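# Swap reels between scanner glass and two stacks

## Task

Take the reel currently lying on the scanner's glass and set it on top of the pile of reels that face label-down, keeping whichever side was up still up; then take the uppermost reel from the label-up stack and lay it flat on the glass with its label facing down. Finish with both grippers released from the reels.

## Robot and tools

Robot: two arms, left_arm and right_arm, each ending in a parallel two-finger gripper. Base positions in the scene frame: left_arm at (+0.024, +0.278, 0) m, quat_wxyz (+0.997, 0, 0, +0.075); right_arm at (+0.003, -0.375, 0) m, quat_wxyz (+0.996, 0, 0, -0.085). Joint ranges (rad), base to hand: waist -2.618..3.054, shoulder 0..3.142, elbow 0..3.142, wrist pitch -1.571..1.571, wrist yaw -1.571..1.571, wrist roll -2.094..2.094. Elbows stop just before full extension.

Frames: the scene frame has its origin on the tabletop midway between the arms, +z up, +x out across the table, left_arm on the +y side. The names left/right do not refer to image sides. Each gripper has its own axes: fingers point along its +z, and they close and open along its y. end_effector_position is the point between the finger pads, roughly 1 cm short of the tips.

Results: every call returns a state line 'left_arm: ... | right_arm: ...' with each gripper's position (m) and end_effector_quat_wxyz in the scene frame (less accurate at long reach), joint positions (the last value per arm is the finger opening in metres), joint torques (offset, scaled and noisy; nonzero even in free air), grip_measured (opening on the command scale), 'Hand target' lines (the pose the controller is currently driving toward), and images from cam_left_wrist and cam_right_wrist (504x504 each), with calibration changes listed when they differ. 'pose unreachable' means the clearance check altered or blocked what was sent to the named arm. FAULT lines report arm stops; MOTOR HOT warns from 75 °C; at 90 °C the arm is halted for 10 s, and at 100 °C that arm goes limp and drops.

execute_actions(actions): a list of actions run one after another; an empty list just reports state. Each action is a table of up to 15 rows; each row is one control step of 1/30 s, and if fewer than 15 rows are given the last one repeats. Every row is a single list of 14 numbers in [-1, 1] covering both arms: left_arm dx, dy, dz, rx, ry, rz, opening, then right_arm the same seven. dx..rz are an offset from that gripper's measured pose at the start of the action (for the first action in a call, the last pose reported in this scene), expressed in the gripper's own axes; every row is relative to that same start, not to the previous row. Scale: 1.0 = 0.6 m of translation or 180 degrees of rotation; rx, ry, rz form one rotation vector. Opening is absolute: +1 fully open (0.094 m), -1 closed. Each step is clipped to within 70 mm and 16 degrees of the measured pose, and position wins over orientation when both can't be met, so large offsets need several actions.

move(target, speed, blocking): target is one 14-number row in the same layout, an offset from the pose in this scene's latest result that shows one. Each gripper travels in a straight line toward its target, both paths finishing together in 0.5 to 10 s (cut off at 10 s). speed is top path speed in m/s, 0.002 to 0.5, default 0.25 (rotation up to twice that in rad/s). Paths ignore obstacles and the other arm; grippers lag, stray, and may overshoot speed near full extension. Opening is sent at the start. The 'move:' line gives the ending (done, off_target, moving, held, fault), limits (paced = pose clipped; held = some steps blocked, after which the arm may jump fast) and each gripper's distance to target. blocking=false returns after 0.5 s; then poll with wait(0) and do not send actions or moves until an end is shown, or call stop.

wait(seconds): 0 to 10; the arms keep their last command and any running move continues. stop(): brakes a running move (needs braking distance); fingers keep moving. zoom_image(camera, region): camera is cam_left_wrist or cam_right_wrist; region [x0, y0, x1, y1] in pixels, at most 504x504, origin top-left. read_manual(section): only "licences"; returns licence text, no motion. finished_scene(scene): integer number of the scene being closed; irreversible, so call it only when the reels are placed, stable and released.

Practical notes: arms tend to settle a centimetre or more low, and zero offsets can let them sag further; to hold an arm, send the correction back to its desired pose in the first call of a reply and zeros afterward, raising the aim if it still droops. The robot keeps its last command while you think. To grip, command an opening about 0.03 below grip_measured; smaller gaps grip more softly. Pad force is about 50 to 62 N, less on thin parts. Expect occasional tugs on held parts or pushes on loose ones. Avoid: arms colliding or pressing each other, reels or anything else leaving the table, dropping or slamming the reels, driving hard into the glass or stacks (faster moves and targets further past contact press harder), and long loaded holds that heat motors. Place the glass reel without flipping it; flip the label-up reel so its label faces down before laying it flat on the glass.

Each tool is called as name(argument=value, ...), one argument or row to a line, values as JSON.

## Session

execute_actions(
  actions=[],
)

Scene clock: 0.00 s.
left_arm: end_effector_position=(-0.0148, +0.5611, +0.1990) grip_measured=+1.000 end_effector_quat_wxyz=(-0.284, -0.570, +0.648, +0.418) | right_arm: end_effector_position=(+0.4216, -0.2292, +0.3715) grip_measured=+1.000 end_effector_quat_wxyz=(+0.311, +0.094, +0.726, +0.607)
Joint positions: left_arm=[ 0.986  1.646  1.291 -1.527 -1.031 -0.485  0.094] | right_arm=[ 0.163  1.48   1.285  0.069 -0.97   1.122  0.094]
Joint velocities: left_arm=[ 0.002 -0.022  0.017 -0.037 -0.007  0.066  0.   ] | right_arm=[ 0.022 -0.012 -0.012  0.007 -0.051 -0.037  0.   ]
Joint torques (N m, as the arm reports them, + toward a larger angle): no reading
Hand target (left_arm): -0.015, +0.563, +0.204; -0.278, -0.572, +0.643, +0.427
Hand target (right_arm): +0.419, -0.229, +0.379; +0.320, +0.085, +0.723, +0.607
camera_calibration (this result's frames):
cam_left_wrist: T_world_to_cam=[[0.557669, -0.0745847, -0.826706, 0.216701], [0.276176, -0.92254, 0.26953, 0.490587], [-0.782772, -0.378625, -0.493873, 0.398411], [0, 0, 0, 1]] pos_world=[0.0555299, 0.619597, 0.243685]
cam_right_wrist: T_world_to_cam=[[0.169545, -0.282247, -0.944241, 0.20302], [-0.975196, 0.0902851, -0.202091, 0.549635], [0.142291, 0.955084, -0.259939, 0.359205], [0, 0, 0, 1]] pos_world=[0.45047, -0.335393, 0.396148]

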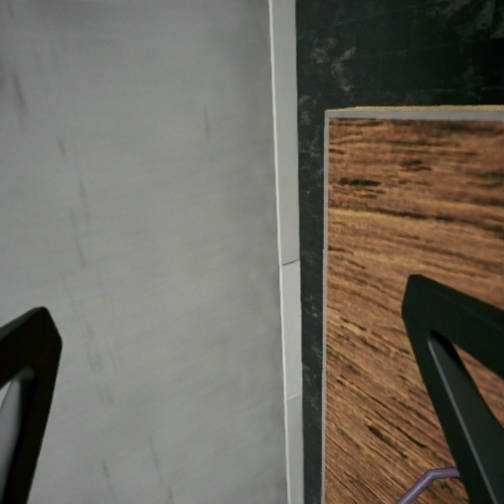

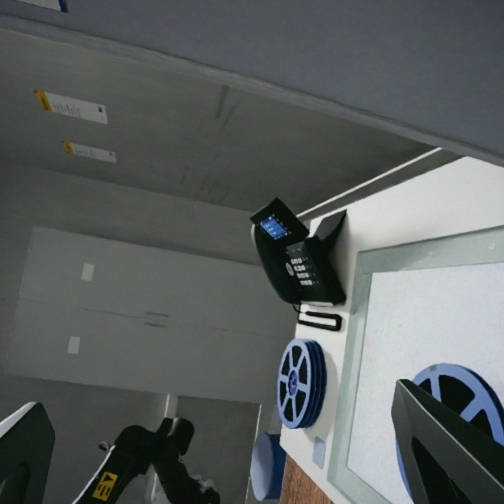

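move(
  target=[0.379,-0.068,-0.686,0.416,-0.333,0.334,1,0.09,-0.044,-0.307,0.385,0.077,-0.17,1],
  speed=0.4,
)

Scene clock: 22.67 s.
left_arm: end_effector_position=(+0.3048, +0.2492, +0.3265) grip_measured=+1.000 end_effector_quat_wxyz=(+0.239, -0.004, +0.971, +0.000) | right_arm: end_effector_position=(+0.2899, -0.3595, +0.3331) grip_measured=+1.000 end_effector_quat_wxyz=(+0.254, +0.007, +0.967, +0.006)
Joint positions: left_arm=[-0.303  1.418  1.903 -1.579 -0.073 -0.142  0.094] | right_arm=[ 0.233  1.415  1.915 -1.557  0.023  0.072  0.094]
Joint velocities: left_arm=[-0.027  0.022 -0.007  0.066 -0.081  0.066  0.   ] | right_arm=[-0.002  0.002 -0.012 -0.081 -0.022  0.051  0.   ]
Joint torques (N m, as the arm reports them, + toward a larger angle): left_arm=[-0.57 -3.17  8.77  1.2  -0.02  0.07] | right_arm=[ 0.61 -6.64  6.97  0.88  0.11 -0.04]
Hand target (left_arm): +0.306, +0.245, +0.334; +0.248, +0.006, +0.969, -0.006
Hand target (right_arm): +0.282, -0.360, +0.341; +0.266, +0.002, +0.964, +0.002
Off the commanded pose (left_arm): 0.015 m, 3 deg.
Off the commanded pose (right_arm): 0.012 m, 1 deg.
joint sent to its limit (right arm) — the command would take joint 4 (wrist pitch) past its lower limit, so that joint was sent only as far as its limit.
move: off_target (left_arm, right_arm)
camera_calibration (this result's frames):
cam_left_wrist: T_world_to_cam=[[-0.0822546, -0.995482, 0.0474233, 0.259734], [-0.98865, 0.0875077, 0.122119, 0.262239], [-0.125717, -0.0368402, -0.991382, 0.470417], [0, 0, 0, 1]] pos_world=[0.339767, 0.252943, 0.422021]
cam_right_wrist: T_world_to_cam=[[-0.0793732, -0.996531, 0.0249996, -0.355208], [-0.996458, 0.0786183, -0.0298567, 0.369828], [0.0277877, -0.0272809, -0.999242, 0.418701], [0, 0, 0, 1]] pos_world=[0.32869, -0.371628, 0.438306]

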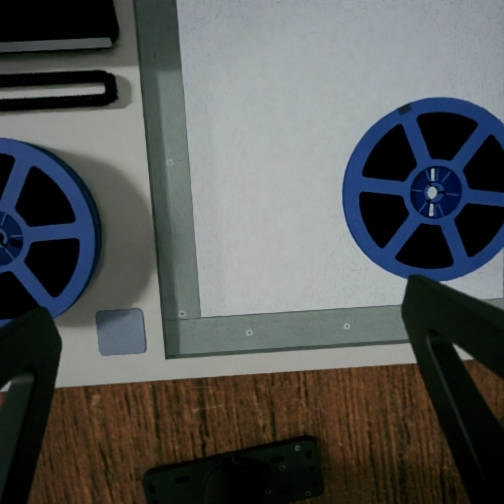

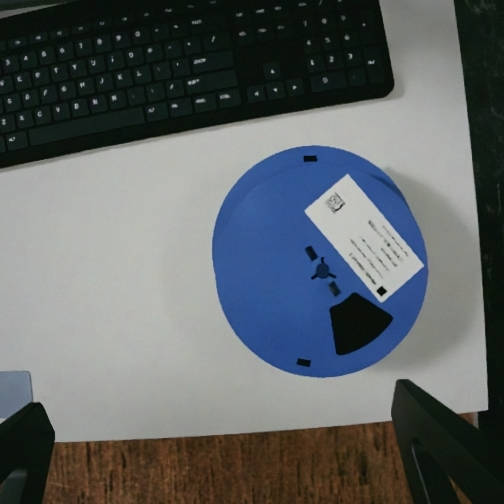

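move(
  target=[0.18,-0.197,0.295,-0.04,0.15,-0.161,-0.2,0.216,-0.208,0.247,0.085,0.148,0.305,-0.2],
  speed=0.3,
)

Scene clock: 51.97 s.
left_arm: end_effector_position=(+0.2956, +0.1387, +0.1214) grip_measured=-0.198 end_effector_quat_wxyz=(-0.002, -0.262, +0.965, +0.008) | right_arm: end_effector_position=(+0.2479, -0.4811, +0.1430) grip_measured=-0.199 end_effector_quat_wxyz=(+0.004, +0.472, +0.881, -0.007)
Joint positions: left_arm=[-0.633  1.712  1.432 -1.304 -0.009 -1.012  0.038] | right_arm=[-0.235  1.546  1.342 -1.36   0.014  0.579  0.038]
Joint velocities: left_arm=[ 0.002 -0.007  0.012  0.081 -0.022 -0.037 -0.001] | right_arm=[-0.002  0.017  0.002  0.066 -0.007 -0.007  0.   ]
Joint torques (N m, as the arm reports them, + toward a larger angle): left_arm=[-0.57 -7.28  5.72  0.41  0.   -0.15] | right_arm=[-0.38 -5.86  6.14  0.27 -0.06  0.04]
Hand target (left_arm): +0.295, +0.135, +0.119; -0.002, -0.263, +0.965, +0.004
Hand target (right_arm): +0.249, -0.482, +0.139; +0.001, +0.478, +0.879, -0.005
Off the commanded pose (left_arm): 0.009 m, 1 deg.
Off the commanded pose (right_arm): 0.005 m, 1 deg.
move: done
camera_calibration (this result's frames):
cam_left_wrist: T_world_to_cam=[[0.452638, -0.889222, 0.0663628, -0.0164677], [-0.750255, -0.339563, 0.567287, 0.22259], [-0.481909, -0.306564, -0.820842, 0.383898], [0, 0, 0, 1]] pos_world=[0.359457, 0.178629, 0.18994]
cam_right_wrist: T_world_to_cam=[[-0.851904, -0.51796, 0.0773148, -0.0607121], [-0.433414, 0.78018, 0.451079, 0.460956], [-0.29396, 0.350767, -0.889129, 0.472566], [0, 0, 0, 1]] pos_world=[0.286979, -0.556836, 0.216939]

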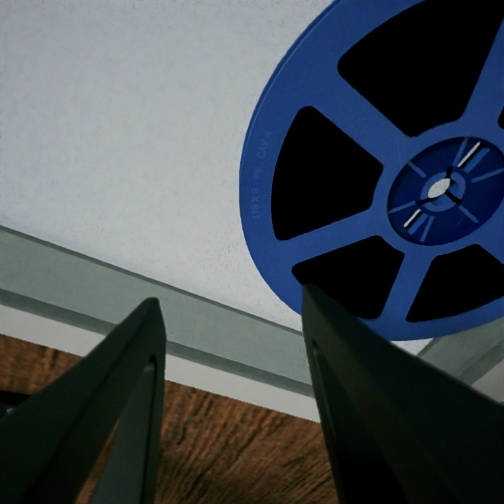

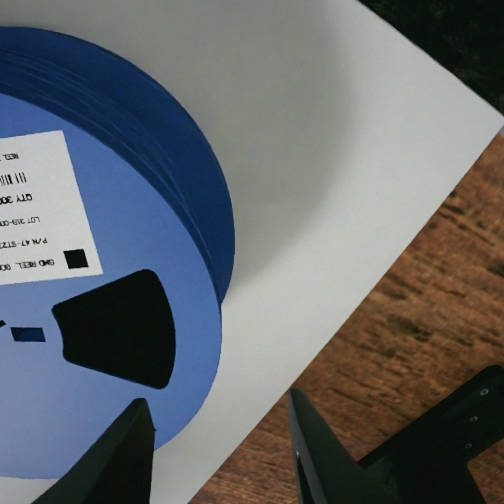

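move(
  target=[-0.014,-0.008,0.07,0,0,0,-0.2,0.018,0.008,0.045,0,0,0,-0.2],
  speed=0.06,
)

Scene clock: 63.13 s.
left_arm: end_effector_position=(+0.3047, +0.1370, +0.0839) grip_measured=-0.198 end_effector_quat_wxyz=(-0.002, -0.262, +0.965, +0.007) | right_arm: end_effector_position=(+0.2450, -0.4718, +0.1140) grip_measured=-0.199 end_effector_quat_wxyz=(-0.007, +0.473, +0.881, -0.008)
Joint positions: left_arm=[-0.624  1.76   1.338 -1.161 -0.008 -1.004  0.038] | right_arm=[-0.207  1.546  1.226 -1.267  0.014  0.61   0.038]
Joint velocities: left_arm=[-0.012 -0.007 -0.022 -0.051  0.081 -0.095  0.   ] | right_arm=[ 0.012 -0.007 -0.012 -0.037  0.051  0.007 -0.   ]
Joint torques (N m, as the arm reports them, + toward a larger angle): left_arm=[ 0.65 -7.16  5.46  0.43 -0.05  0.08] | right_arm=[ 0.57 -8.35  5.85  0.22  0.01  0.1 ]
Hand target (left_arm): +0.306, +0.140, +0.079; -0.002, -0.261, +0.965, +0.008
Hand target (right_arm): +0.246, -0.470, +0.116; +0.003, +0.472, +0.881, -0.006
Off the commanded pose (left_arm): 0.005 m, 0 deg.
Off the commanded pose (right_arm): 0.003 m, 1 deg.
move: done
camera_calibration (this result's frames):
cam_left_wrist: T_world_to_cam=[[0.453266, -0.888774, 0.0680471, -0.0200166], [-0.750499, -0.339328, 0.567105, 0.250101], [-0.480938, -0.308118, -0.82083, 0.356817], [0, 0, 0, 1]] pos_world=[0.368381, 0.177018, 0.152415]
cam_right_wrist: T_world_to_cam=[[-0.851583, -0.516405, 0.090182, -0.0569087], [-0.422007, 0.777376, 0.466472, 0.45966], [-0.310994, 0.359182, -0.879927, 0.449763], [0, 0, 0, 1]] pos_world=[0.285391, -0.548263, 0.186473]

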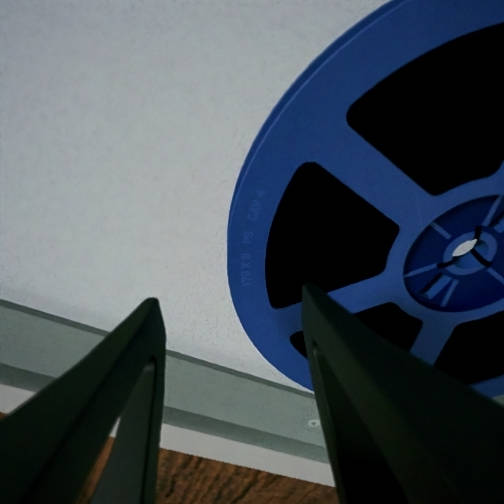

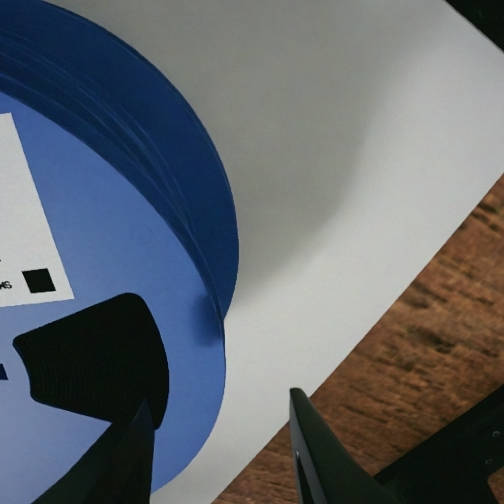

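move(
  target=[-0.012,0,0.07,0,0,0,-0.2,-0.005,0,0.045,0,0,0,-0.2],
  speed=0.04,
)

Scene clock: 72.07 s.
left_arm: end_effector_position=(+0.3102, +0.1386, +0.0505) grip_measured=-0.198 end_effector_quat_wxyz=(-0.001, -0.262, +0.965, +0.006) | right_arm: end_effector_position=(+0.2475, -0.4728, +0.0978) grip_measured=-0.199 end_effector_quat_wxyz=(+0.002, +0.472, +0.882, -0.007)
Joint positions: left_arm=[-0.611  1.804  1.255 -1.032 -0.008 -0.991  0.038] | right_arm=[-0.207  1.546  1.162 -1.184  0.014  0.607  0.038]
Joint velocities: left_arm=[-0.027  0.007  0.017 -0.051  0.037  0.022 -0.   ] | right_arm=[-0.007  0.002  0.002 -0.022  0.037 -0.066  0.001]
Joint torques (N m, as the arm reports them, + toward a larger angle): left_arm=[ 0.67 -6.84  4.53  0.59 -0.06  0.06] | right_arm=[-0.47 -4.86  4.89  0.36 -0.01 -0.04]
Hand target (left_arm): +0.311, +0.142, +0.042; -0.002, -0.262, +0.965, +0.007
Hand target (right_arm): +0.246, -0.474, +0.087; -0.007, +0.473, +0.881, -0.008
Off the commanded pose (left_arm): 0.009 m, 0 deg.
Off the commanded pose (right_arm): 0.011 m, 1 deg.
move: off_target (right_arm)
camera_calibration (this result's frames):
cam_left_wrist: T_world_to_cam=[[0.453482, -0.888461, 0.0706455, -0.0190286], [-0.751437, -0.33851, 0.566351, 0.273979], [-0.479267, -0.309916, -0.821131, 0.332319], [0, 0, 0, 1]] pos_world=[0.373776, 0.178829, 0.119054]
cam_right_wrist: T_world_to_cam=[[-0.851245, -0.518762, 0.0791711, -0.0539218], [-0.432501, 0.778987, 0.454007, 0.473646], [-0.297195, 0.35223, -0.887473, 0.430702], [0, 0, 0, 1]] pos_world=[0.286954, -0.548643, 0.171466]

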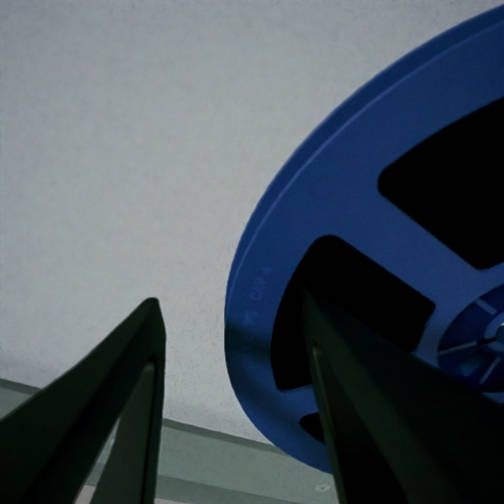

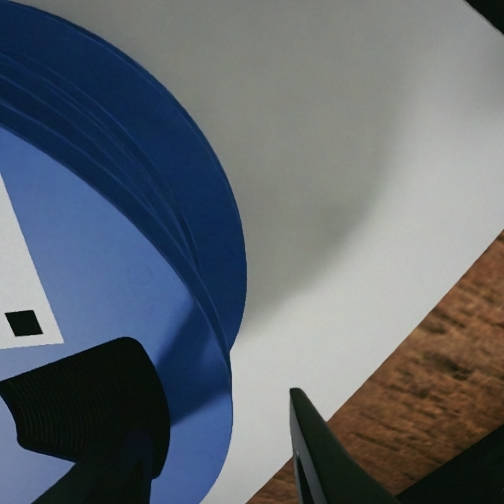

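Both in windows. Press down a bit and close.

execute_actions(
  actions=[
    [[0,0,0.02,0,0,0,-0.2,0,0,0.012,0,0,0,-0.2]],
    [[0,0,0.012,0,0,0,-0.6,0,0,0.008,0,0,0,-0.55]],
    [[0,0,0,0,0,0,-1,0,0,0,0,0,0,-1]],
    [[0,0,0,0,0,0,-1,0,0,0,0,0,0,-1]],
  ],
)

move(
  target=[0,0,-0.15,0,0,0,-1,0,0,-0.12,0,0,0,-1],
  speed=0.06,
)

Scene clock: 80.03 s.
left_arm: end_effector_position=(+0.3140, +0.1336, +0.0499) grip_measured=-0.781 end_effector_quat_wxyz=(+0.003, -0.261, +0.965, -0.007) | right_arm: end_effector_position=(+0.2526, -0.4735, +0.0975) grip_measured=-0.684 end_effector_quat_wxyz=(+0.011, +0.472, +0.881, -0.002)
Joint positions: left_arm=[-0.612  1.804  1.253 -1.006  0.007 -0.99   0.01 ] | right_arm=[-0.207  1.546  1.16  -1.163  0.007  0.607  0.015]
Joint velocities: left_arm=[-0.007 -0.007  0.002 -0.037 -0.037 -0.066  0.   ] | right_arm=[ 0.022  0.012  0.017 -0.007  0.022 -0.095 -0.   ]
Joint torques (N m, as the arm reports them, + toward a larger angle): left_arm=[ 0.03 -7.75  6.64  0.33 -0.04 -0.03] | right_arm=[ 0.02 -6.58  7.08  0.2   0.    0.01]
Hand target (left_arm): +0.314, +0.134, +0.050; +0.003, -0.261, +0.965, -0.007
Hand target (right_arm): +0.253, -0.473, +0.098; +0.011, +0.472, +0.881, -0.002
Off the commanded pose (left_arm): 0.000 m, 0 deg.
Off the commanded pose (right_arm): 0.000 m, 0 deg.
camera_calibration (this result's frames):
cam_left_wrist: T_world_to_cam=[[0.450549, -0.887371, 0.0978695, -0.0257497], [-0.760209, -0.323869, 0.563197, 0.27637], [-0.468068, -0.328149, -0.820506, 0.331008], [0, 0, 0, 1]] pos_world=[0.376635, 0.175278, 0.118463]
cam_right_wrist: T_world_to_cam=[[-0.852901, -0.518434, 0.0615318, -0.04764], [-0.441845, 0.779583, 0.443873, 0.48016], [-0.278088, 0.351392, -0.893975, 0.427562], [0, 0, 0, 1]] pos_world=[0.290424, -0.549265, 0.172031]

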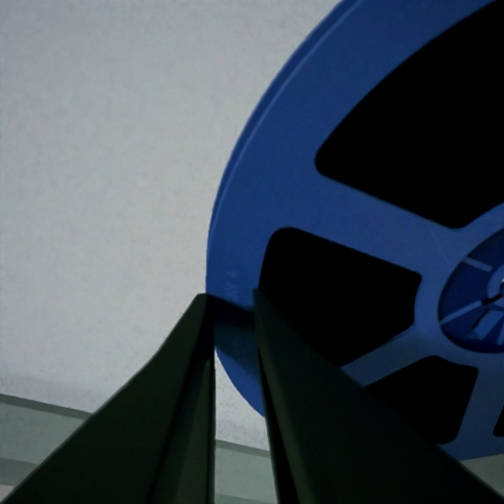

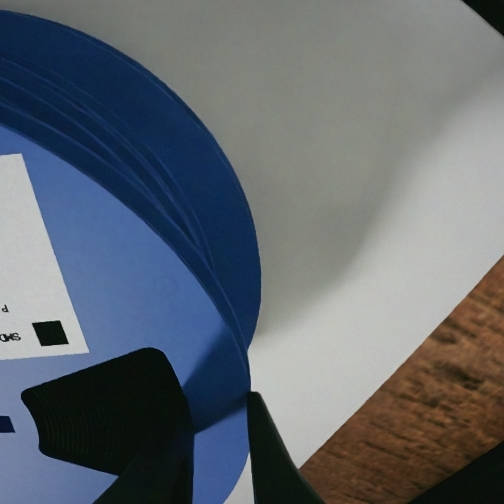

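Scene clock: 82.03 s.
left_arm: end_effector_position=(+0.3076, +0.1367, +0.1230) grip_measured=-0.781 end_effector_quat_wxyz=(-0.015, -0.261, +0.965, +0.009) | right_arm: end_effector_position=(+0.2466, -0.4711, +0.1596) grip_measured=-0.684 end_effector_quat_wxyz=(-0.004, +0.472, +0.882, -0.004)
Joint positions: left_arm=[-0.612  1.775  1.512 -1.341  0.007 -0.99   0.01 ] | right_arm=[-0.207  1.546  1.408 -1.442  0.007  0.607  0.015]
Joint velocities: left_arm=[ 0.002 -0.012  0.002 -0.037  0.066  0.066  0.001] | right_arm=[-0.002 -0.022 -0.007  0.022  0.022 -0.007 -0.   ]
Joint torques (N m, as the arm reports them, + toward a larger angle): left_arm=[-0.17 -9.91 10.02  0.12 -0.03 -0.05] | right_arm=[ 0.14 -7.06  9.89  0.12  0.    0.03]
Hand target (left_arm): +0.311, +0.134, +0.140; +0.003, -0.261, +0.965, -0.007
Hand target (right_arm): +0.251, -0.472, +0.169; +0.011, +0.472, +0.881, -0.002
Off the commanded pose (left_arm): 0.018 m, 3 deg.
Off the commanded pose (right_arm): 0.011 m, 2 deg.
move: off_target (left_arm, right_arm)
camera_calibration (this result's frames):
cam_left_wrist: T_world_to_cam=[[0.453914, -0.889043, 0.0597007, -0.0233396], [-0.735623, -0.336089, 0.588135, 0.222463], [-0.502813, -0.31088, -0.806556, 0.395611], [0, 0, 0, 1]] pos_world=[0.373161, 0.177005, 0.189637]
cam_right_wrist: T_world_to_cam=[[-0.850808, -0.519261, 0.0805857, -0.0593234], [-0.428451, 0.774293, 0.465725, 0.43877], [-0.30423, 0.361716, -0.881253, 0.489872], [0, 0, 0, 1]] pos_world=[0.286552, -0.547736, 0.232135]

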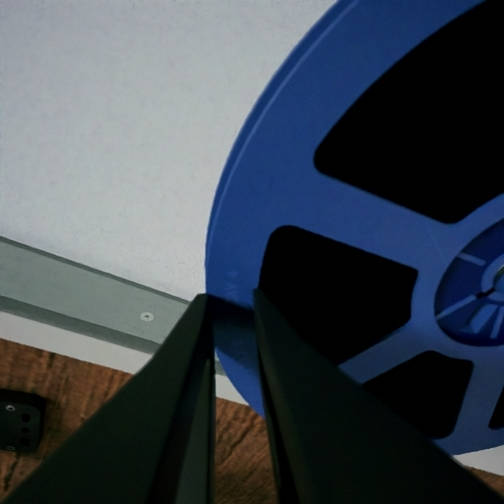

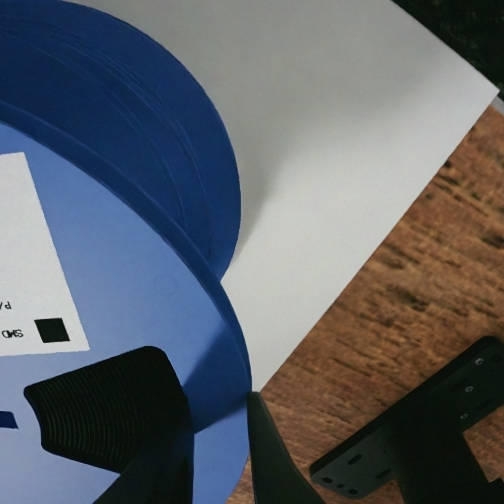

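move(
  target=[-0.3,0.59,-0.035,0,0,0,-1,0,0,0,0,0,0,-1],
  speed=0.15,
)

Scene clock: 92.27 s.
left_arm: end_effector_position=(+0.2891, +0.5311, +0.1434) grip_measured=-0.781 end_effector_quat_wxyz=(-0.012, -0.267, +0.964, +0.003) | right_arm: end_effector_position=(+0.2464, -0.4710, +0.1596) grip_measured=-0.684 end_effector_quat_wxyz=(-0.005, +0.472, +0.882, -0.004)
Joint positions: left_arm=[ 0.6    1.964  1.84  -1.466 -0.017  0.21   0.01 ] | right_arm=[-0.207  1.546  1.408 -1.442  0.007  0.607  0.015]
Joint velocities: left_arm=[ 0.007 -0.017  0.002 -0.007 -0.007  0.007  0.001] | right_arm=[-0.022 -0.007  0.007 -0.066  0.022  0.081  0.001]
Joint torques (N m, as the arm reports them, + toward a larger angle): left_arm=[ 0.01 -9.51 10.02  0.06  0.01  0.08] | right_arm=[ 0.05 -6.5   6.98  0.15 -0.01  0.02]
Hand target (left_arm): +0.291, +0.531, +0.152; -0.006, -0.261, +0.965, +0.003
Hand target (right_arm): +0.247, -0.471, +0.160; -0.004, +0.472, +0.882, -0.004
Off the commanded pose (left_arm): 0.006 m, 1 deg.
Off the commanded pose (right_arm): 0.000 m, 0 deg.
move: done
camera_calibration (this result's frames):
cam_left_wrist: T_world_to_cam=[[0.463399, -0.88327, 0.0713786, 0.326925], [-0.736405, -0.339036, 0.585459, 0.331485], [-0.492919, -0.323865, -0.807553, 0.529579], [0, 0, 0, 1]] pos_world=[0.35365, 0.572661, 0.210257]
cam_right_wrist: T_world_to_cam=[[-0.850751, -0.519283, 0.0810439, -0.0595354], [-0.42812, 0.774163, 0.466246, 0.438414], [-0.304855, 0.361963, -0.880935, 0.490015], [0, 0, 0, 1]] pos_world=[0.286427, -0.547686, 0.232087]

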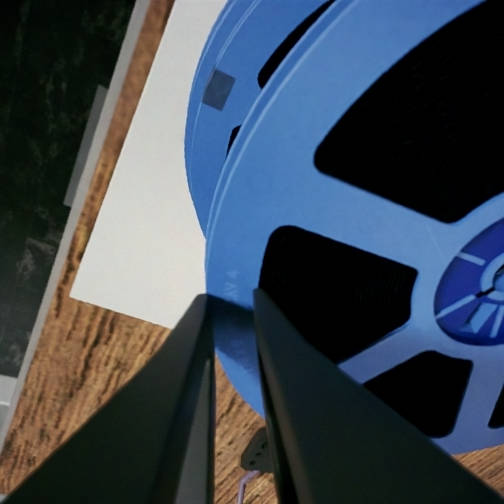

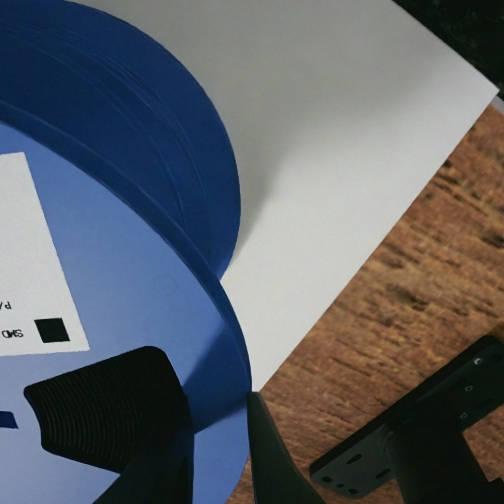

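move(
  target=[-0.043,0.022,0.07,0,0,0,-1,0,0,0,0,0,0,-1],
  speed=0.05,
)

Scene clock: 100.07 s.
left_arm: end_effector_position=(+0.3046, +0.5527, +0.1013) grip_measured=-0.781 end_effector_quat_wxyz=(-0.018, -0.267, +0.963, +0.001) | right_arm: end_effector_position=(+0.2464, -0.4710, +0.1596) grip_measured=-0.684 end_effector_quat_wxyz=(-0.005, +0.472, +0.882, -0.004)
Joint positions: left_arm=[ 0.613  2.079  1.84  -1.362 -0.018  0.222  0.01 ] | right_arm=[-0.207  1.546  1.408 -1.442  0.007  0.607  0.015]
Joint velocities: left_arm=[-0.012 -0.012 -0.002  0.022 -0.051  0.037 -0.   ] | right_arm=[-0.007 -0.002  0.002 -0.051 -0.066 -0.007 -0.   ]
Joint torques (N m, as the arm reports them, + toward a larger angle): left_arm=[  0.67 -10.83   6.12   0.35  -0.04   0.09] | right_arm=[ 0.02 -6.57  7.02  0.15  0.    0.01]
Hand target (left_arm): +0.303, +0.556, +0.101; -0.012, -0.267, +0.964, +0.003
Hand target (right_arm): +0.246, -0.471, +0.160; -0.005, +0.472, +0.882, -0.004
Off the commanded pose (left_arm): 0.003 m, 1 deg.
Off the commanded pose (right_arm): 0.000 m, 0 deg.
move: done
camera_calibration (this result's frames):
cam_left_wrist: T_world_to_cam=[[0.465037, -0.882188, 0.0740574, 0.34048], [-0.730836, -0.335346, 0.594493, 0.370306], [-0.49962, -0.330585, -0.800683, 0.515281], [0, 0, 0, 1]] pos_world=[0.369742, 0.594893, 0.167218]
cam_right_wrist: T_world_to_cam=[[-0.850751, -0.519283, 0.0810439, -0.0595354], [-0.42812, 0.774163, 0.466246, 0.438414], [-0.304855, 0.361963, -0.880935, 0.490015], [0, 0, 0, 1]] pos_world=[0.286427, -0.547686, 0.232087]

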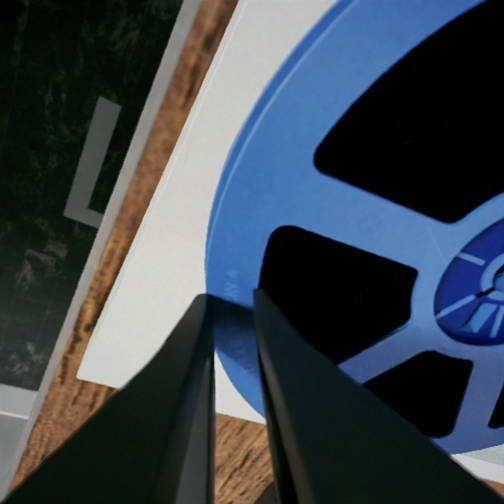

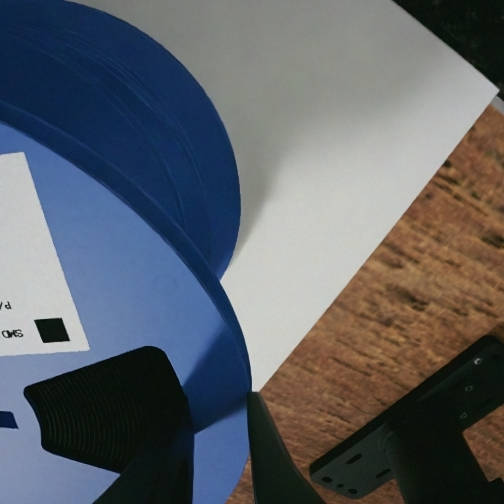

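move(
  target=[0,0,0.04,0,0,0,-1,0.377,0.349,-0.01,0,0,-0.11,-1],
  speed=0.1,
)

execute_actions(
  actions=[
    [[0,0,0,0,0,0,-0.6,0,0,0,0,0,0,-1]],
    [[0,0,0,0,0,0,-0.25,0,0,0,0,0,0,-1]],
    [[0,0,-0.1,0,0,0,-0.25,0,0,0,0,0,0,-1]],
    [[0,0,-0.18,0,0,0,-0.25,0,0,0,0,0,0,-1]],
  ],
)

Scene clock: 113.50 s.
left_arm: end_effector_position=(+0.3041, +0.5522, +0.0855) grip_measured=-0.781 end_effector_quat_wxyz=(-0.018, -0.267, +0.964, +0.000) | right_arm: end_effector_position=(+0.2905, -0.1693, +0.1597) grip_measured=-0.684 end_effector_quat_wxyz=(-0.013, +0.312, +0.950, -0.005)
Joint positions: left_arm=[ 0.613  2.079  1.777 -1.301 -0.018  0.222  0.01 ] | right_arm=[ 0.78   1.921  1.846 -1.519 -0.014  1.245  0.015]
Joint velocities: left_arm=[ 0.007 -0.002 -0.017  0.022 -0.007  0.037 -0.   ] | right_arm=[-0.022 -0.002 -0.002 -0.037  0.037  0.037 -0.001]
Joint torques (N m, as the arm reports them, + toward a larger angle): left_arm=[  0.18 -10.15   4.05   0.57  -0.05  -0.01] | right_arm=[  0.22 -10.17   9.99   0.07  -0.05   0.05]
Hand target (left_arm): +0.304, +0.553, +0.077; -0.018, -0.267, +0.963, +0.001
Hand target (right_arm): +0.294, -0.165, +0.166; -0.008, +0.313, +0.950, +0.004
Off the commanded pose (left_arm): 0.008 m, 0 deg.
Off the commanded pose (right_arm): 0.007 m, 1 deg.
move: done
camera_calibration (this result's frames):
cam_left_wrist: T_world_to_cam=[[0.464761, -0.882306, 0.0743842, 0.34156], [-0.730473, -0.334589, 0.595364, 0.378496], [-0.500405, -0.331038, -0.800005, 0.502645], [0, 0, 0, 1]] pos_world=[0.369263, 0.594396, 0.151368]
cam_right_wrist: T_world_to_cam=[[-0.620951, -0.778881, 0.0881164, 0.0228621], [-0.65879, 0.579488, 0.47978, 0.255554], [-0.424754, 0.23987, -0.872953, 0.407171], [0, 0, 0, 1]] pos_world=[0.3555, -0.227952, 0.230817]

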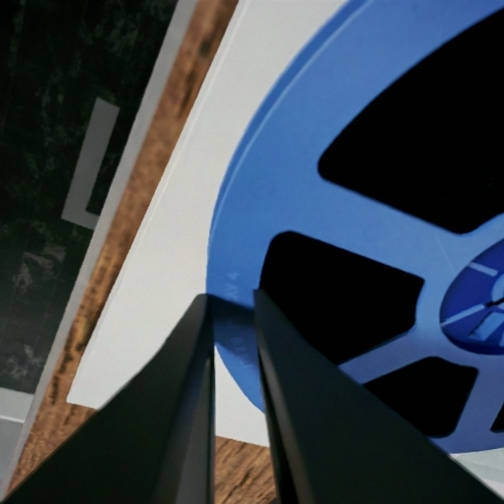

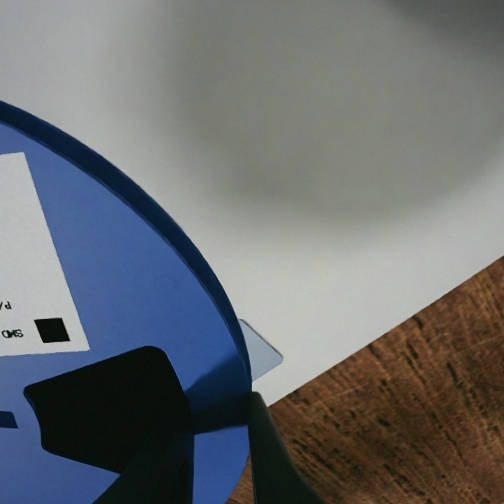

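Scene clock: 115.50 s.
left_arm: end_effector_position=(+0.3086, +0.5560, +0.2537) grip_measured=-0.252 end_effector_quat_wxyz=(+0.119, -0.264, +0.954, +0.080) | right_arm: end_effector_position=(+0.2905, -0.1693, +0.1597) grip_measured=-0.684 end_effector_quat_wxyz=(-0.013, +0.312, +0.950, -0.005)
Joint positions: left_arm=[ 0.607  1.914  2.192 -1.563 -0.029  0.222  0.035] | right_arm=[ 0.78   1.921  1.846 -1.519 -0.014  1.245  0.015]
Joint velocities: left_arm=[-0.007  0.12   0.007 -0.125  0.037 -0.007 -0.001] | right_arm=[ 0.002 -0.012 -0.007  0.037 -0.037 -0.007 -0.001]
Joint torques (N m, as the arm reports them, + toward a larger angle): left_arm=[-0.57 -8.1   7.39  0.67 -0.09 -0.04] | right_arm=[  0.02 -10.56   6.94   0.13  -0.01   0.02]
Hand target (left_arm): +0.309, +0.553, +0.249; +0.106, -0.261, +0.957, +0.074
Hand target (right_arm): +0.291, -0.169, +0.160; -0.013, +0.312, +0.950, -0.005
Off the commanded pose (left_arm): 0.004 m, 17 deg; orientation clipped at the last step of the last action.
Off the commanded pose (right_arm): 0.000 m, 0 deg.
joint sent to its limit (left arm) — the command would take joint 4 (wrist pitch) past its lower limit, so that joint was sent only as far as its limit.
camera_calibration (this result's frames):
cam_left_wrist: T_world_to_cam=[[0.455417, -0.889926, -0.0250554, 0.362722], [-0.836058, -0.437183, 0.331477, 0.439516], [-0.305944, -0.130013, -0.94313, 0.505199], [0, 0, 0, 1]] pos_world=[0.356834, 0.580627, 0.339867]
cam_right_wrist: T_world_to_cam=[[-0.620951, -0.778881, 0.0881164, 0.0228621], [-0.65879, 0.579488, 0.47978, 0.255554], [-0.424754, 0.23987, -0.872953, 0.407171], [0, 0, 0, 1]] pos_world=[0.3555, -0.227952, 0.230817]

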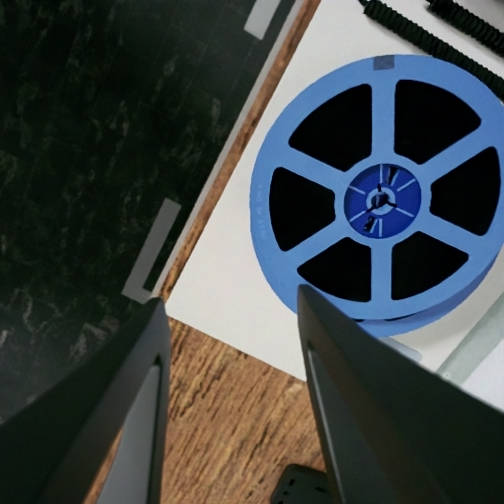

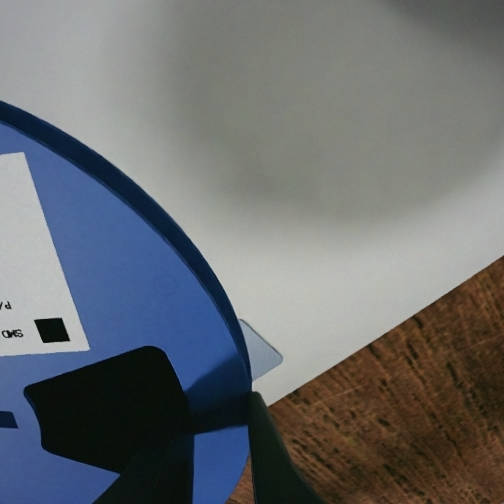

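move(
  target=[0.502,-0.655,-0.013,0.529,0.094,-0.042,0,0,0,0,0,0,0,-1],
)

Scene clock: 132.70 s.
left_arm: end_effector_position=(+0.2629, +0.0804, +0.1390) grip_measured=-0.002 end_effector_quat_wxyz=(+0.146, -0.148, +0.699, -0.684) | right_arm: end_effector_position=(+0.2905, -0.1693, +0.1597) grip_measured=-0.684 end_effector_quat_wxyz=(-0.013, +0.312, +0.950, -0.005)
Joint positions: left_arm=[-0.362  1.547  0.086  1.424  0.941 -1.539  0.047] | right_arm=[ 0.78   1.921  1.846 -1.519 -0.014  1.245  0.015]
Joint velocities: left_arm=[ 0.002  0.007 -0.012  0.139  0.022 -0.007  0.001] | right_arm=[-0.017  0.002 -0.012  0.037 -0.022  0.022  0.001]
Joint torques (N m, as the arm reports them, + toward a larger angle): left_arm=[-0.65 -2.06  2.34  1.95 -0.1  -0.1 ] | right_arm=[  0.07 -10.57   6.92   0.13  -0.01   0.03]
Hand target (left_arm): +0.259, +0.080, +0.135; +0.140, -0.153, +0.700, -0.683
Hand target (right_arm): +0.291, -0.169, +0.160; -0.013, +0.312, +0.950, -0.005
Off the commanded pose (left_arm): 0.008 m, 2 deg.
Off the commanded pose (right_arm): 0.000 m, 0 deg.
move: done; limits=paced
camera_calibration (this result's frames):
cam_left_wrist: T_world_to_cam=[[-0.0796573, 0.0313861, 0.996328, -0.118064], [-0.978686, 0.187328, -0.084148, 0.276473], [-0.189282, -0.981796, 0.0157951, 0.22572], [0, 0, 0, 1]] pos_world=[0.303901, 0.173526, 0.13733]
cam_right_wrist: T_world_to_cam=[[-0.620951, -0.778881, 0.0881164, 0.0228621], [-0.65879, 0.579488, 0.47978, 0.255554], [-0.424754, 0.23987, -0.872953, 0.407171], [0, 0, 0, 1]] pos_world=[0.3555, -0.227952, 0.230817]

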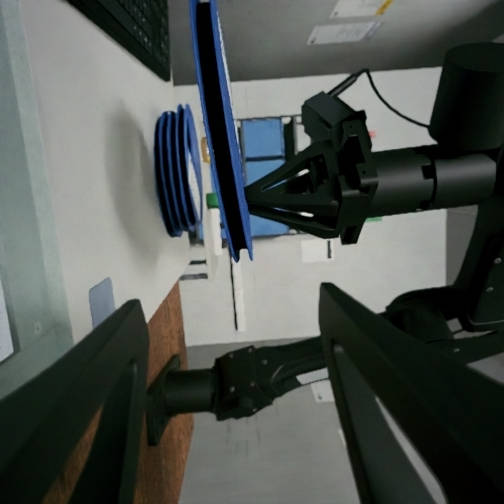

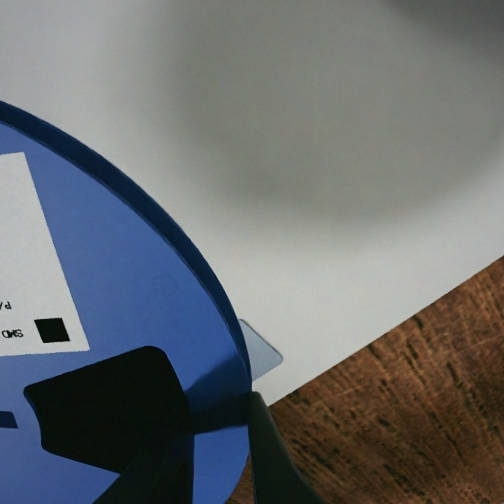

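move(
  target=[0,-0.02,0.12,0,0,0,0.2,0,0,0,0,0,0,-1],
  speed=0.08,
)

Scene clock: 139.73 s.
left_arm: end_effector_position=(+0.2877, +0.0189, +0.1490) grip_measured=+0.198 end_effector_quat_wxyz=(+0.148, -0.143, +0.700, -0.684) | right_arm: end_effector_position=(+0.2905, -0.1693, +0.1597) grip_measured=-0.684 end_effector_quat_wxyz=(-0.013, +0.312, +0.950, -0.005)
Joint positions: left_arm=[-0.619  1.631  0.265  1.339  0.688 -1.543  0.056] | right_arm=[ 0.78   1.921  1.846 -1.519 -0.014  1.245  0.015]
Joint velocities: left_arm=[ 0.002 -0.002 -0.017 -0.037  0.022  0.022  0.001] | right_arm=[ 0.012 -0.002 -0.007 -0.066 -0.051  0.051  0.001]
Joint torques (N m, as the arm reports them, + toward a larger angle): left_arm=[-0.63 -3.65  7.41  1.71 -0.1  -0.09] | right_arm=[  0.03 -10.55   6.91   0.12   0.     0.03]
Hand target (left_arm): +0.293, +0.015, +0.150; +0.146, -0.147, +0.700, -0.683
Hand target (right_arm): +0.291, -0.169, +0.160; -0.013, +0.312, +0.950, -0.005
Off the commanded pose (left_arm): 0.006 m, 1 deg.
Off the commanded pose (right_arm): 0.000 m, 0 deg.
move: done
camera_calibration (this result's frames):
cam_left_wrist: T_world_to_cam=[[-0.0887201, 0.0291196, 0.995631, -0.121285], [-0.977289, 0.19058, -0.0926596, 0.313892], [-0.192445, -0.98124, 0.01155, 0.171499], [0, 0, 0, 1]] pos_world=[0.329007, 0.111992, 0.147859]
cam_right_wrist: T_world_to_cam=[[-0.620951, -0.778881, 0.0881164, 0.0228621], [-0.65879, 0.579488, 0.47978, 0.255554], [-0.424754, 0.23987, -0.872953, 0.407171], [0, 0, 0, 1]] pos_world=[0.3555, -0.227952, 0.230817]

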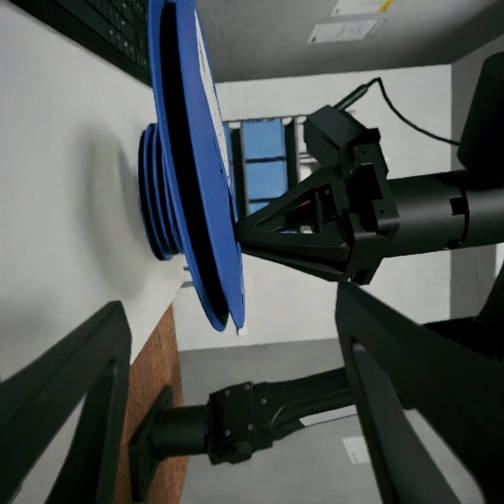

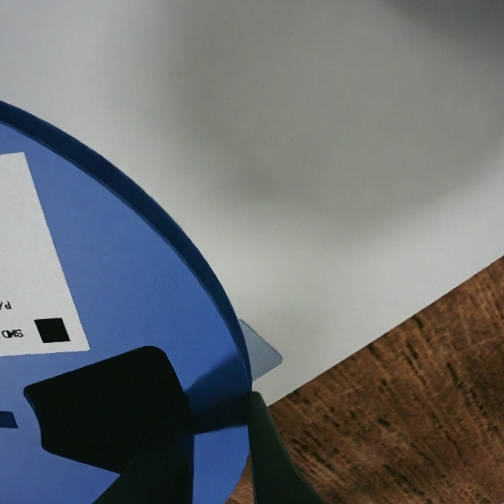

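move(
  target=[0,0.025,0.115,0,0,0,0.2,0,0,0,0,0,0,-1],
  speed=0.05,
)

Scene clock: 146.70 s.
left_arm: end_effector_position=(+0.3119, -0.0380, +0.1250) grip_measured=+0.198 end_effector_quat_wxyz=(+0.140, -0.148, +0.709, -0.675) | right_arm: end_effector_position=(+0.2905, -0.1693, +0.1597) grip_measured=-0.684 end_effector_quat_wxyz=(-0.013, +0.312, +0.950, -0.005)
Joint positions: left_arm=[-0.768  1.874  0.456  1.362  0.543 -1.543  0.056] | right_arm=[ 0.78   1.921  1.846 -1.519 -0.014  1.245  0.015]
Joint velocities: left_arm=[ 0.007  0.012  0.002  0.051 -0.022  0.022 -0.   ] | right_arm=[-0.007 -0.007  0.002 -0.051  0.007  0.007 -0.   ]
Joint torques (N m, as the arm reports them, + toward a larger angle): left_arm=[-0.59 -5.82  7.12  2.14 -0.11 -0.06] | right_arm=[  0.04 -10.55   6.9    0.11  -0.01   0.03]
Hand target (left_arm): +0.316, -0.043, +0.133; +0.148, -0.143, +0.700, -0.684
Hand target (right_arm): +0.291, -0.169, +0.160; -0.013, +0.312, +0.950, -0.005
Off the commanded pose (left_arm): 0.010 m, 2 deg.
Off the commanded pose (right_arm): 0.000 m, 0 deg.
move: done
camera_calibration (this result's frames):
cam_left_wrist: T_world_to_cam=[[-0.0664044, 0.00902124, 0.997752, -0.101587], [-0.978311, 0.196049, -0.0668831, 0.343506], [-0.196211, -0.980553, -0.00419291, 0.123748], [0, 0, 0, 1]] pos_world=[0.35359, 0.0549139, 0.124852]
cam_right_wrist: T_world_to_cam=[[-0.620951, -0.778881, 0.0881164, 0.0228621], [-0.65879, 0.579488, 0.47978, 0.255554], [-0.424754, 0.23987, -0.872953, 0.407171], [0, 0, 0, 1]] pos_world=[0.3555, -0.227952, 0.230817]

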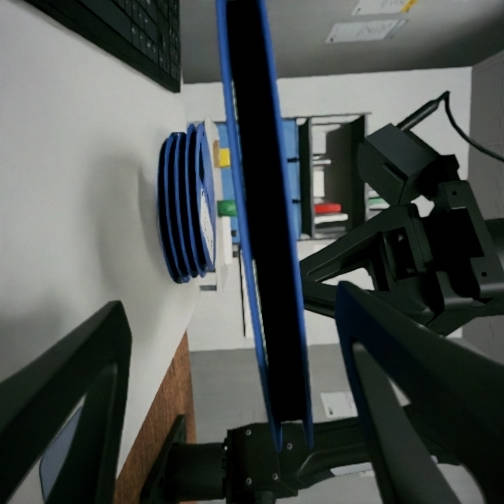

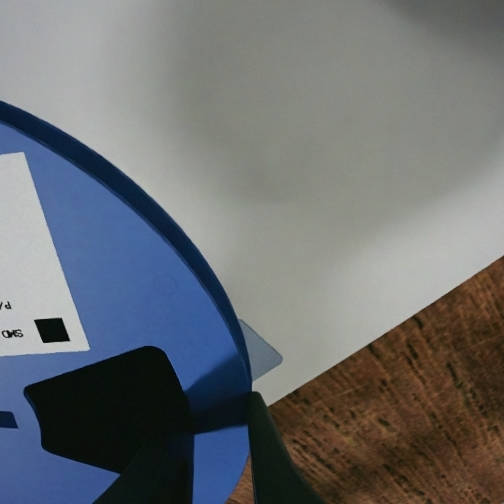

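execute_actions(
  actions=[
    [[0,-0.04,0.0,0,0,0,0.2,0,0,0,0,0,0,-1]],
    [[0,-0.015,0.03,0,0,0,0,0,0,0,0,0,0,-1]],
    [[0,0,0,0,0,0,-0.4,0,0,0,0,0,0,-1]],
  ],
)

Scene clock: 152.43 s.
left_arm: end_effector_position=(+0.3131, -0.0480, +0.1486) grip_measured=-0.398 end_effector_quat_wxyz=(+0.138, -0.149, +0.711, -0.673) | right_arm: end_effector_position=(+0.2904, -0.1691, +0.1597) grip_measured=-0.684 end_effector_quat_wxyz=(-0.013, +0.312, +0.950, -0.005)
Joint positions: left_arm=[-0.794  1.762  0.503  1.196  0.518 -1.544  0.028] | right_arm=[ 0.78   1.921  1.846 -1.519 -0.015  1.245  0.015]
Joint velocities: left_arm=[ 0.007  0.037  0.012 -0.022 -0.051 -0.007  0.   ] | right_arm=[-0.012 -0.007 -0.002  0.007 -0.125 -0.037  0.001]
Joint torques (N m, as the arm reports them, + toward a larger angle): left_arm=[ 0.02 -6.34  5.49  2.03 -0.01 -0.02] | right_arm=[  0.07 -10.55   6.92   0.12   0.01   0.01]
Hand target (left_arm): +0.313, -0.048, +0.150; +0.139, -0.148, +0.710, -0.675
Hand target (right_arm): +0.291, -0.169, +0.160; -0.013, +0.312, +0.950, -0.005
Off the commanded pose (left_arm): 0.001 m, 0 deg.
Off the commanded pose (right_arm): 0.000 m, 0 deg.
camera_calibration (this result's frames):
cam_left_wrist: T_world_to_cam=[[-0.0603625, 0.00415303, 0.998168, -0.12718], [-0.978321, 0.198217, -0.059987, 0.347308], [-0.198103, -0.980149, -0.00790185, 0.115441], [0, 0, 0, 1]] pos_world=[0.35497, 0.0448351, 0.148693]
cam_right_wrist: T_world_to_cam=[[-0.620914, -0.778947, 0.0877938, 0.0229493], [-0.658459, 0.579056, 0.480755, 0.255054], [-0.42532, 0.240699, -0.872449, 0.407308], [0, 0, 0, 1]] pos_world=[0.355428, -0.227853, 0.230722]

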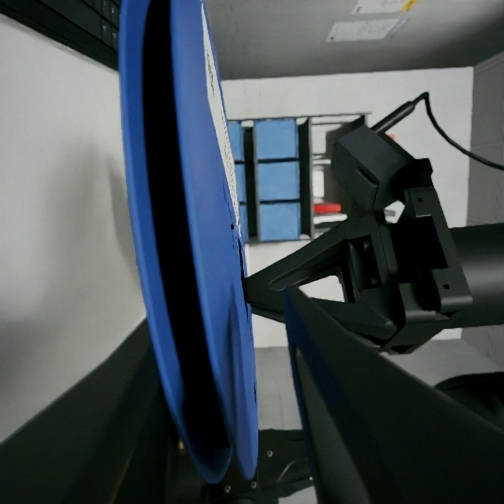

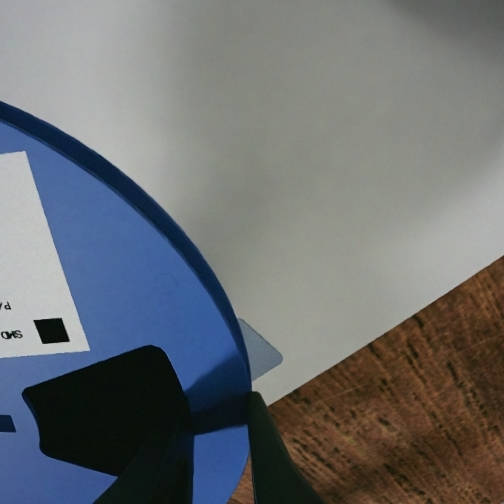

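Overshot; lower ~1 cm and close.

execute_actions(
  actions=[
    [[0,0.017,0,0,0,0,-0.4,0,0,0,0,0,0,-1]],
    [[0,0,0,0,0,0,-0.6,0,0,0,0,0,0,-1]],
    [[0,0,0,0,0,0,-0.75,0,0,0,0,0,0,-1]],
    [[0,0,0,0,0,0,-0.9,0,0,0,0,0,0,-1]],
  ],
)

Scene clock: 158.50 s.
left_arm: end_effector_position=(+0.3147, -0.0492, +0.1456) grip_measured=-0.784 end_effector_quat_wxyz=(+0.136, -0.151, +0.704, -0.681) | right_arm: end_effector_position=(+0.2904, -0.1692, +0.1593) grip_measured=-0.684 end_effector_quat_wxyz=(-0.013, +0.312, +0.950, -0.006)
Joint positions: left_arm=[-0.794  1.805  0.503  1.26   0.518 -1.565  0.01 ] | right_arm=[ 0.78   1.922  1.846 -1.52  -0.014  1.245  0.015]
Joint velocities: left_arm=[-0.002  0.007  0.017  0.037  0.007 -0.007  0.   ] | right_arm=[-0.012 -0.002 -0.022 -0.022  0.007  0.007  0.   ]
Joint torques (N m, as the arm reports them, + toward a larger angle): left_arm=[ 0.04 -6.45  5.23  1.79 -0.02  0.09] | right_arm=[  0.05 -10.63   6.86   0.12   0.     0.02]
Hand target (left_arm): +0.315, -0.049, +0.141; +0.135, -0.152, +0.709, -0.675
Hand target (right_arm): +0.290, -0.169, +0.160; -0.013, +0.312, +0.950, -0.005
Off the commanded pose (left_arm): 0.004 m, 1 deg.
Off the commanded pose (right_arm): 0.000 m, 0 deg.
camera_calibration (this result's frames):
cam_left_wrist: T_world_to_cam=[[-0.05824, 0.0251955, 0.997985, -0.123662], [-0.978642, 0.195983, -0.062059, 0.349209], [-0.197151, -0.980284, 0.0132433, 0.11118], [0, 0, 0, 1]] pos_world=[0.356468, 0.0436647, 0.143612]
cam_right_wrist: T_world_to_cam=[[-0.620815, -0.778847, 0.0893591, 0.0226562], [-0.657969, 0.579621, 0.480746, 0.255239], [-0.426222, 0.239659, -0.872295, 0.407057], [0, 0, 0, 1]] pos_world=[0.355502, -0.227851, 0.230344]

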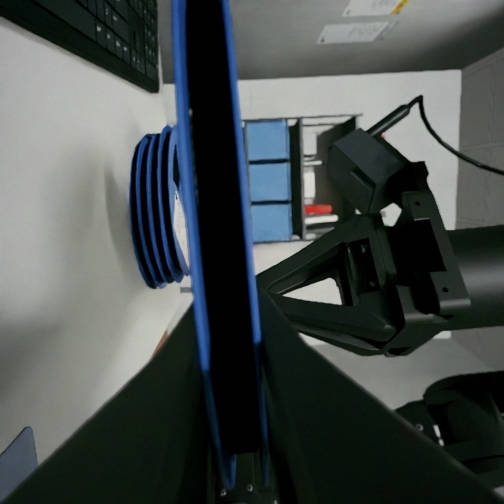

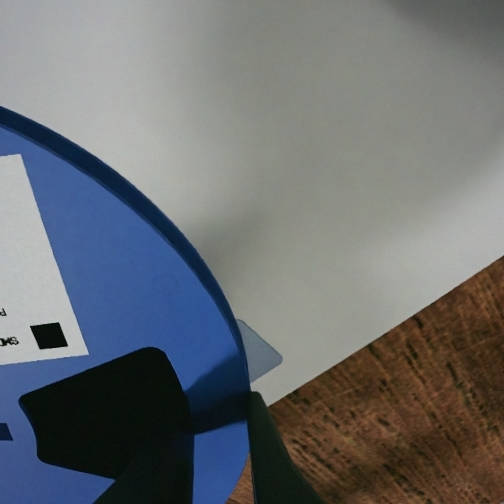

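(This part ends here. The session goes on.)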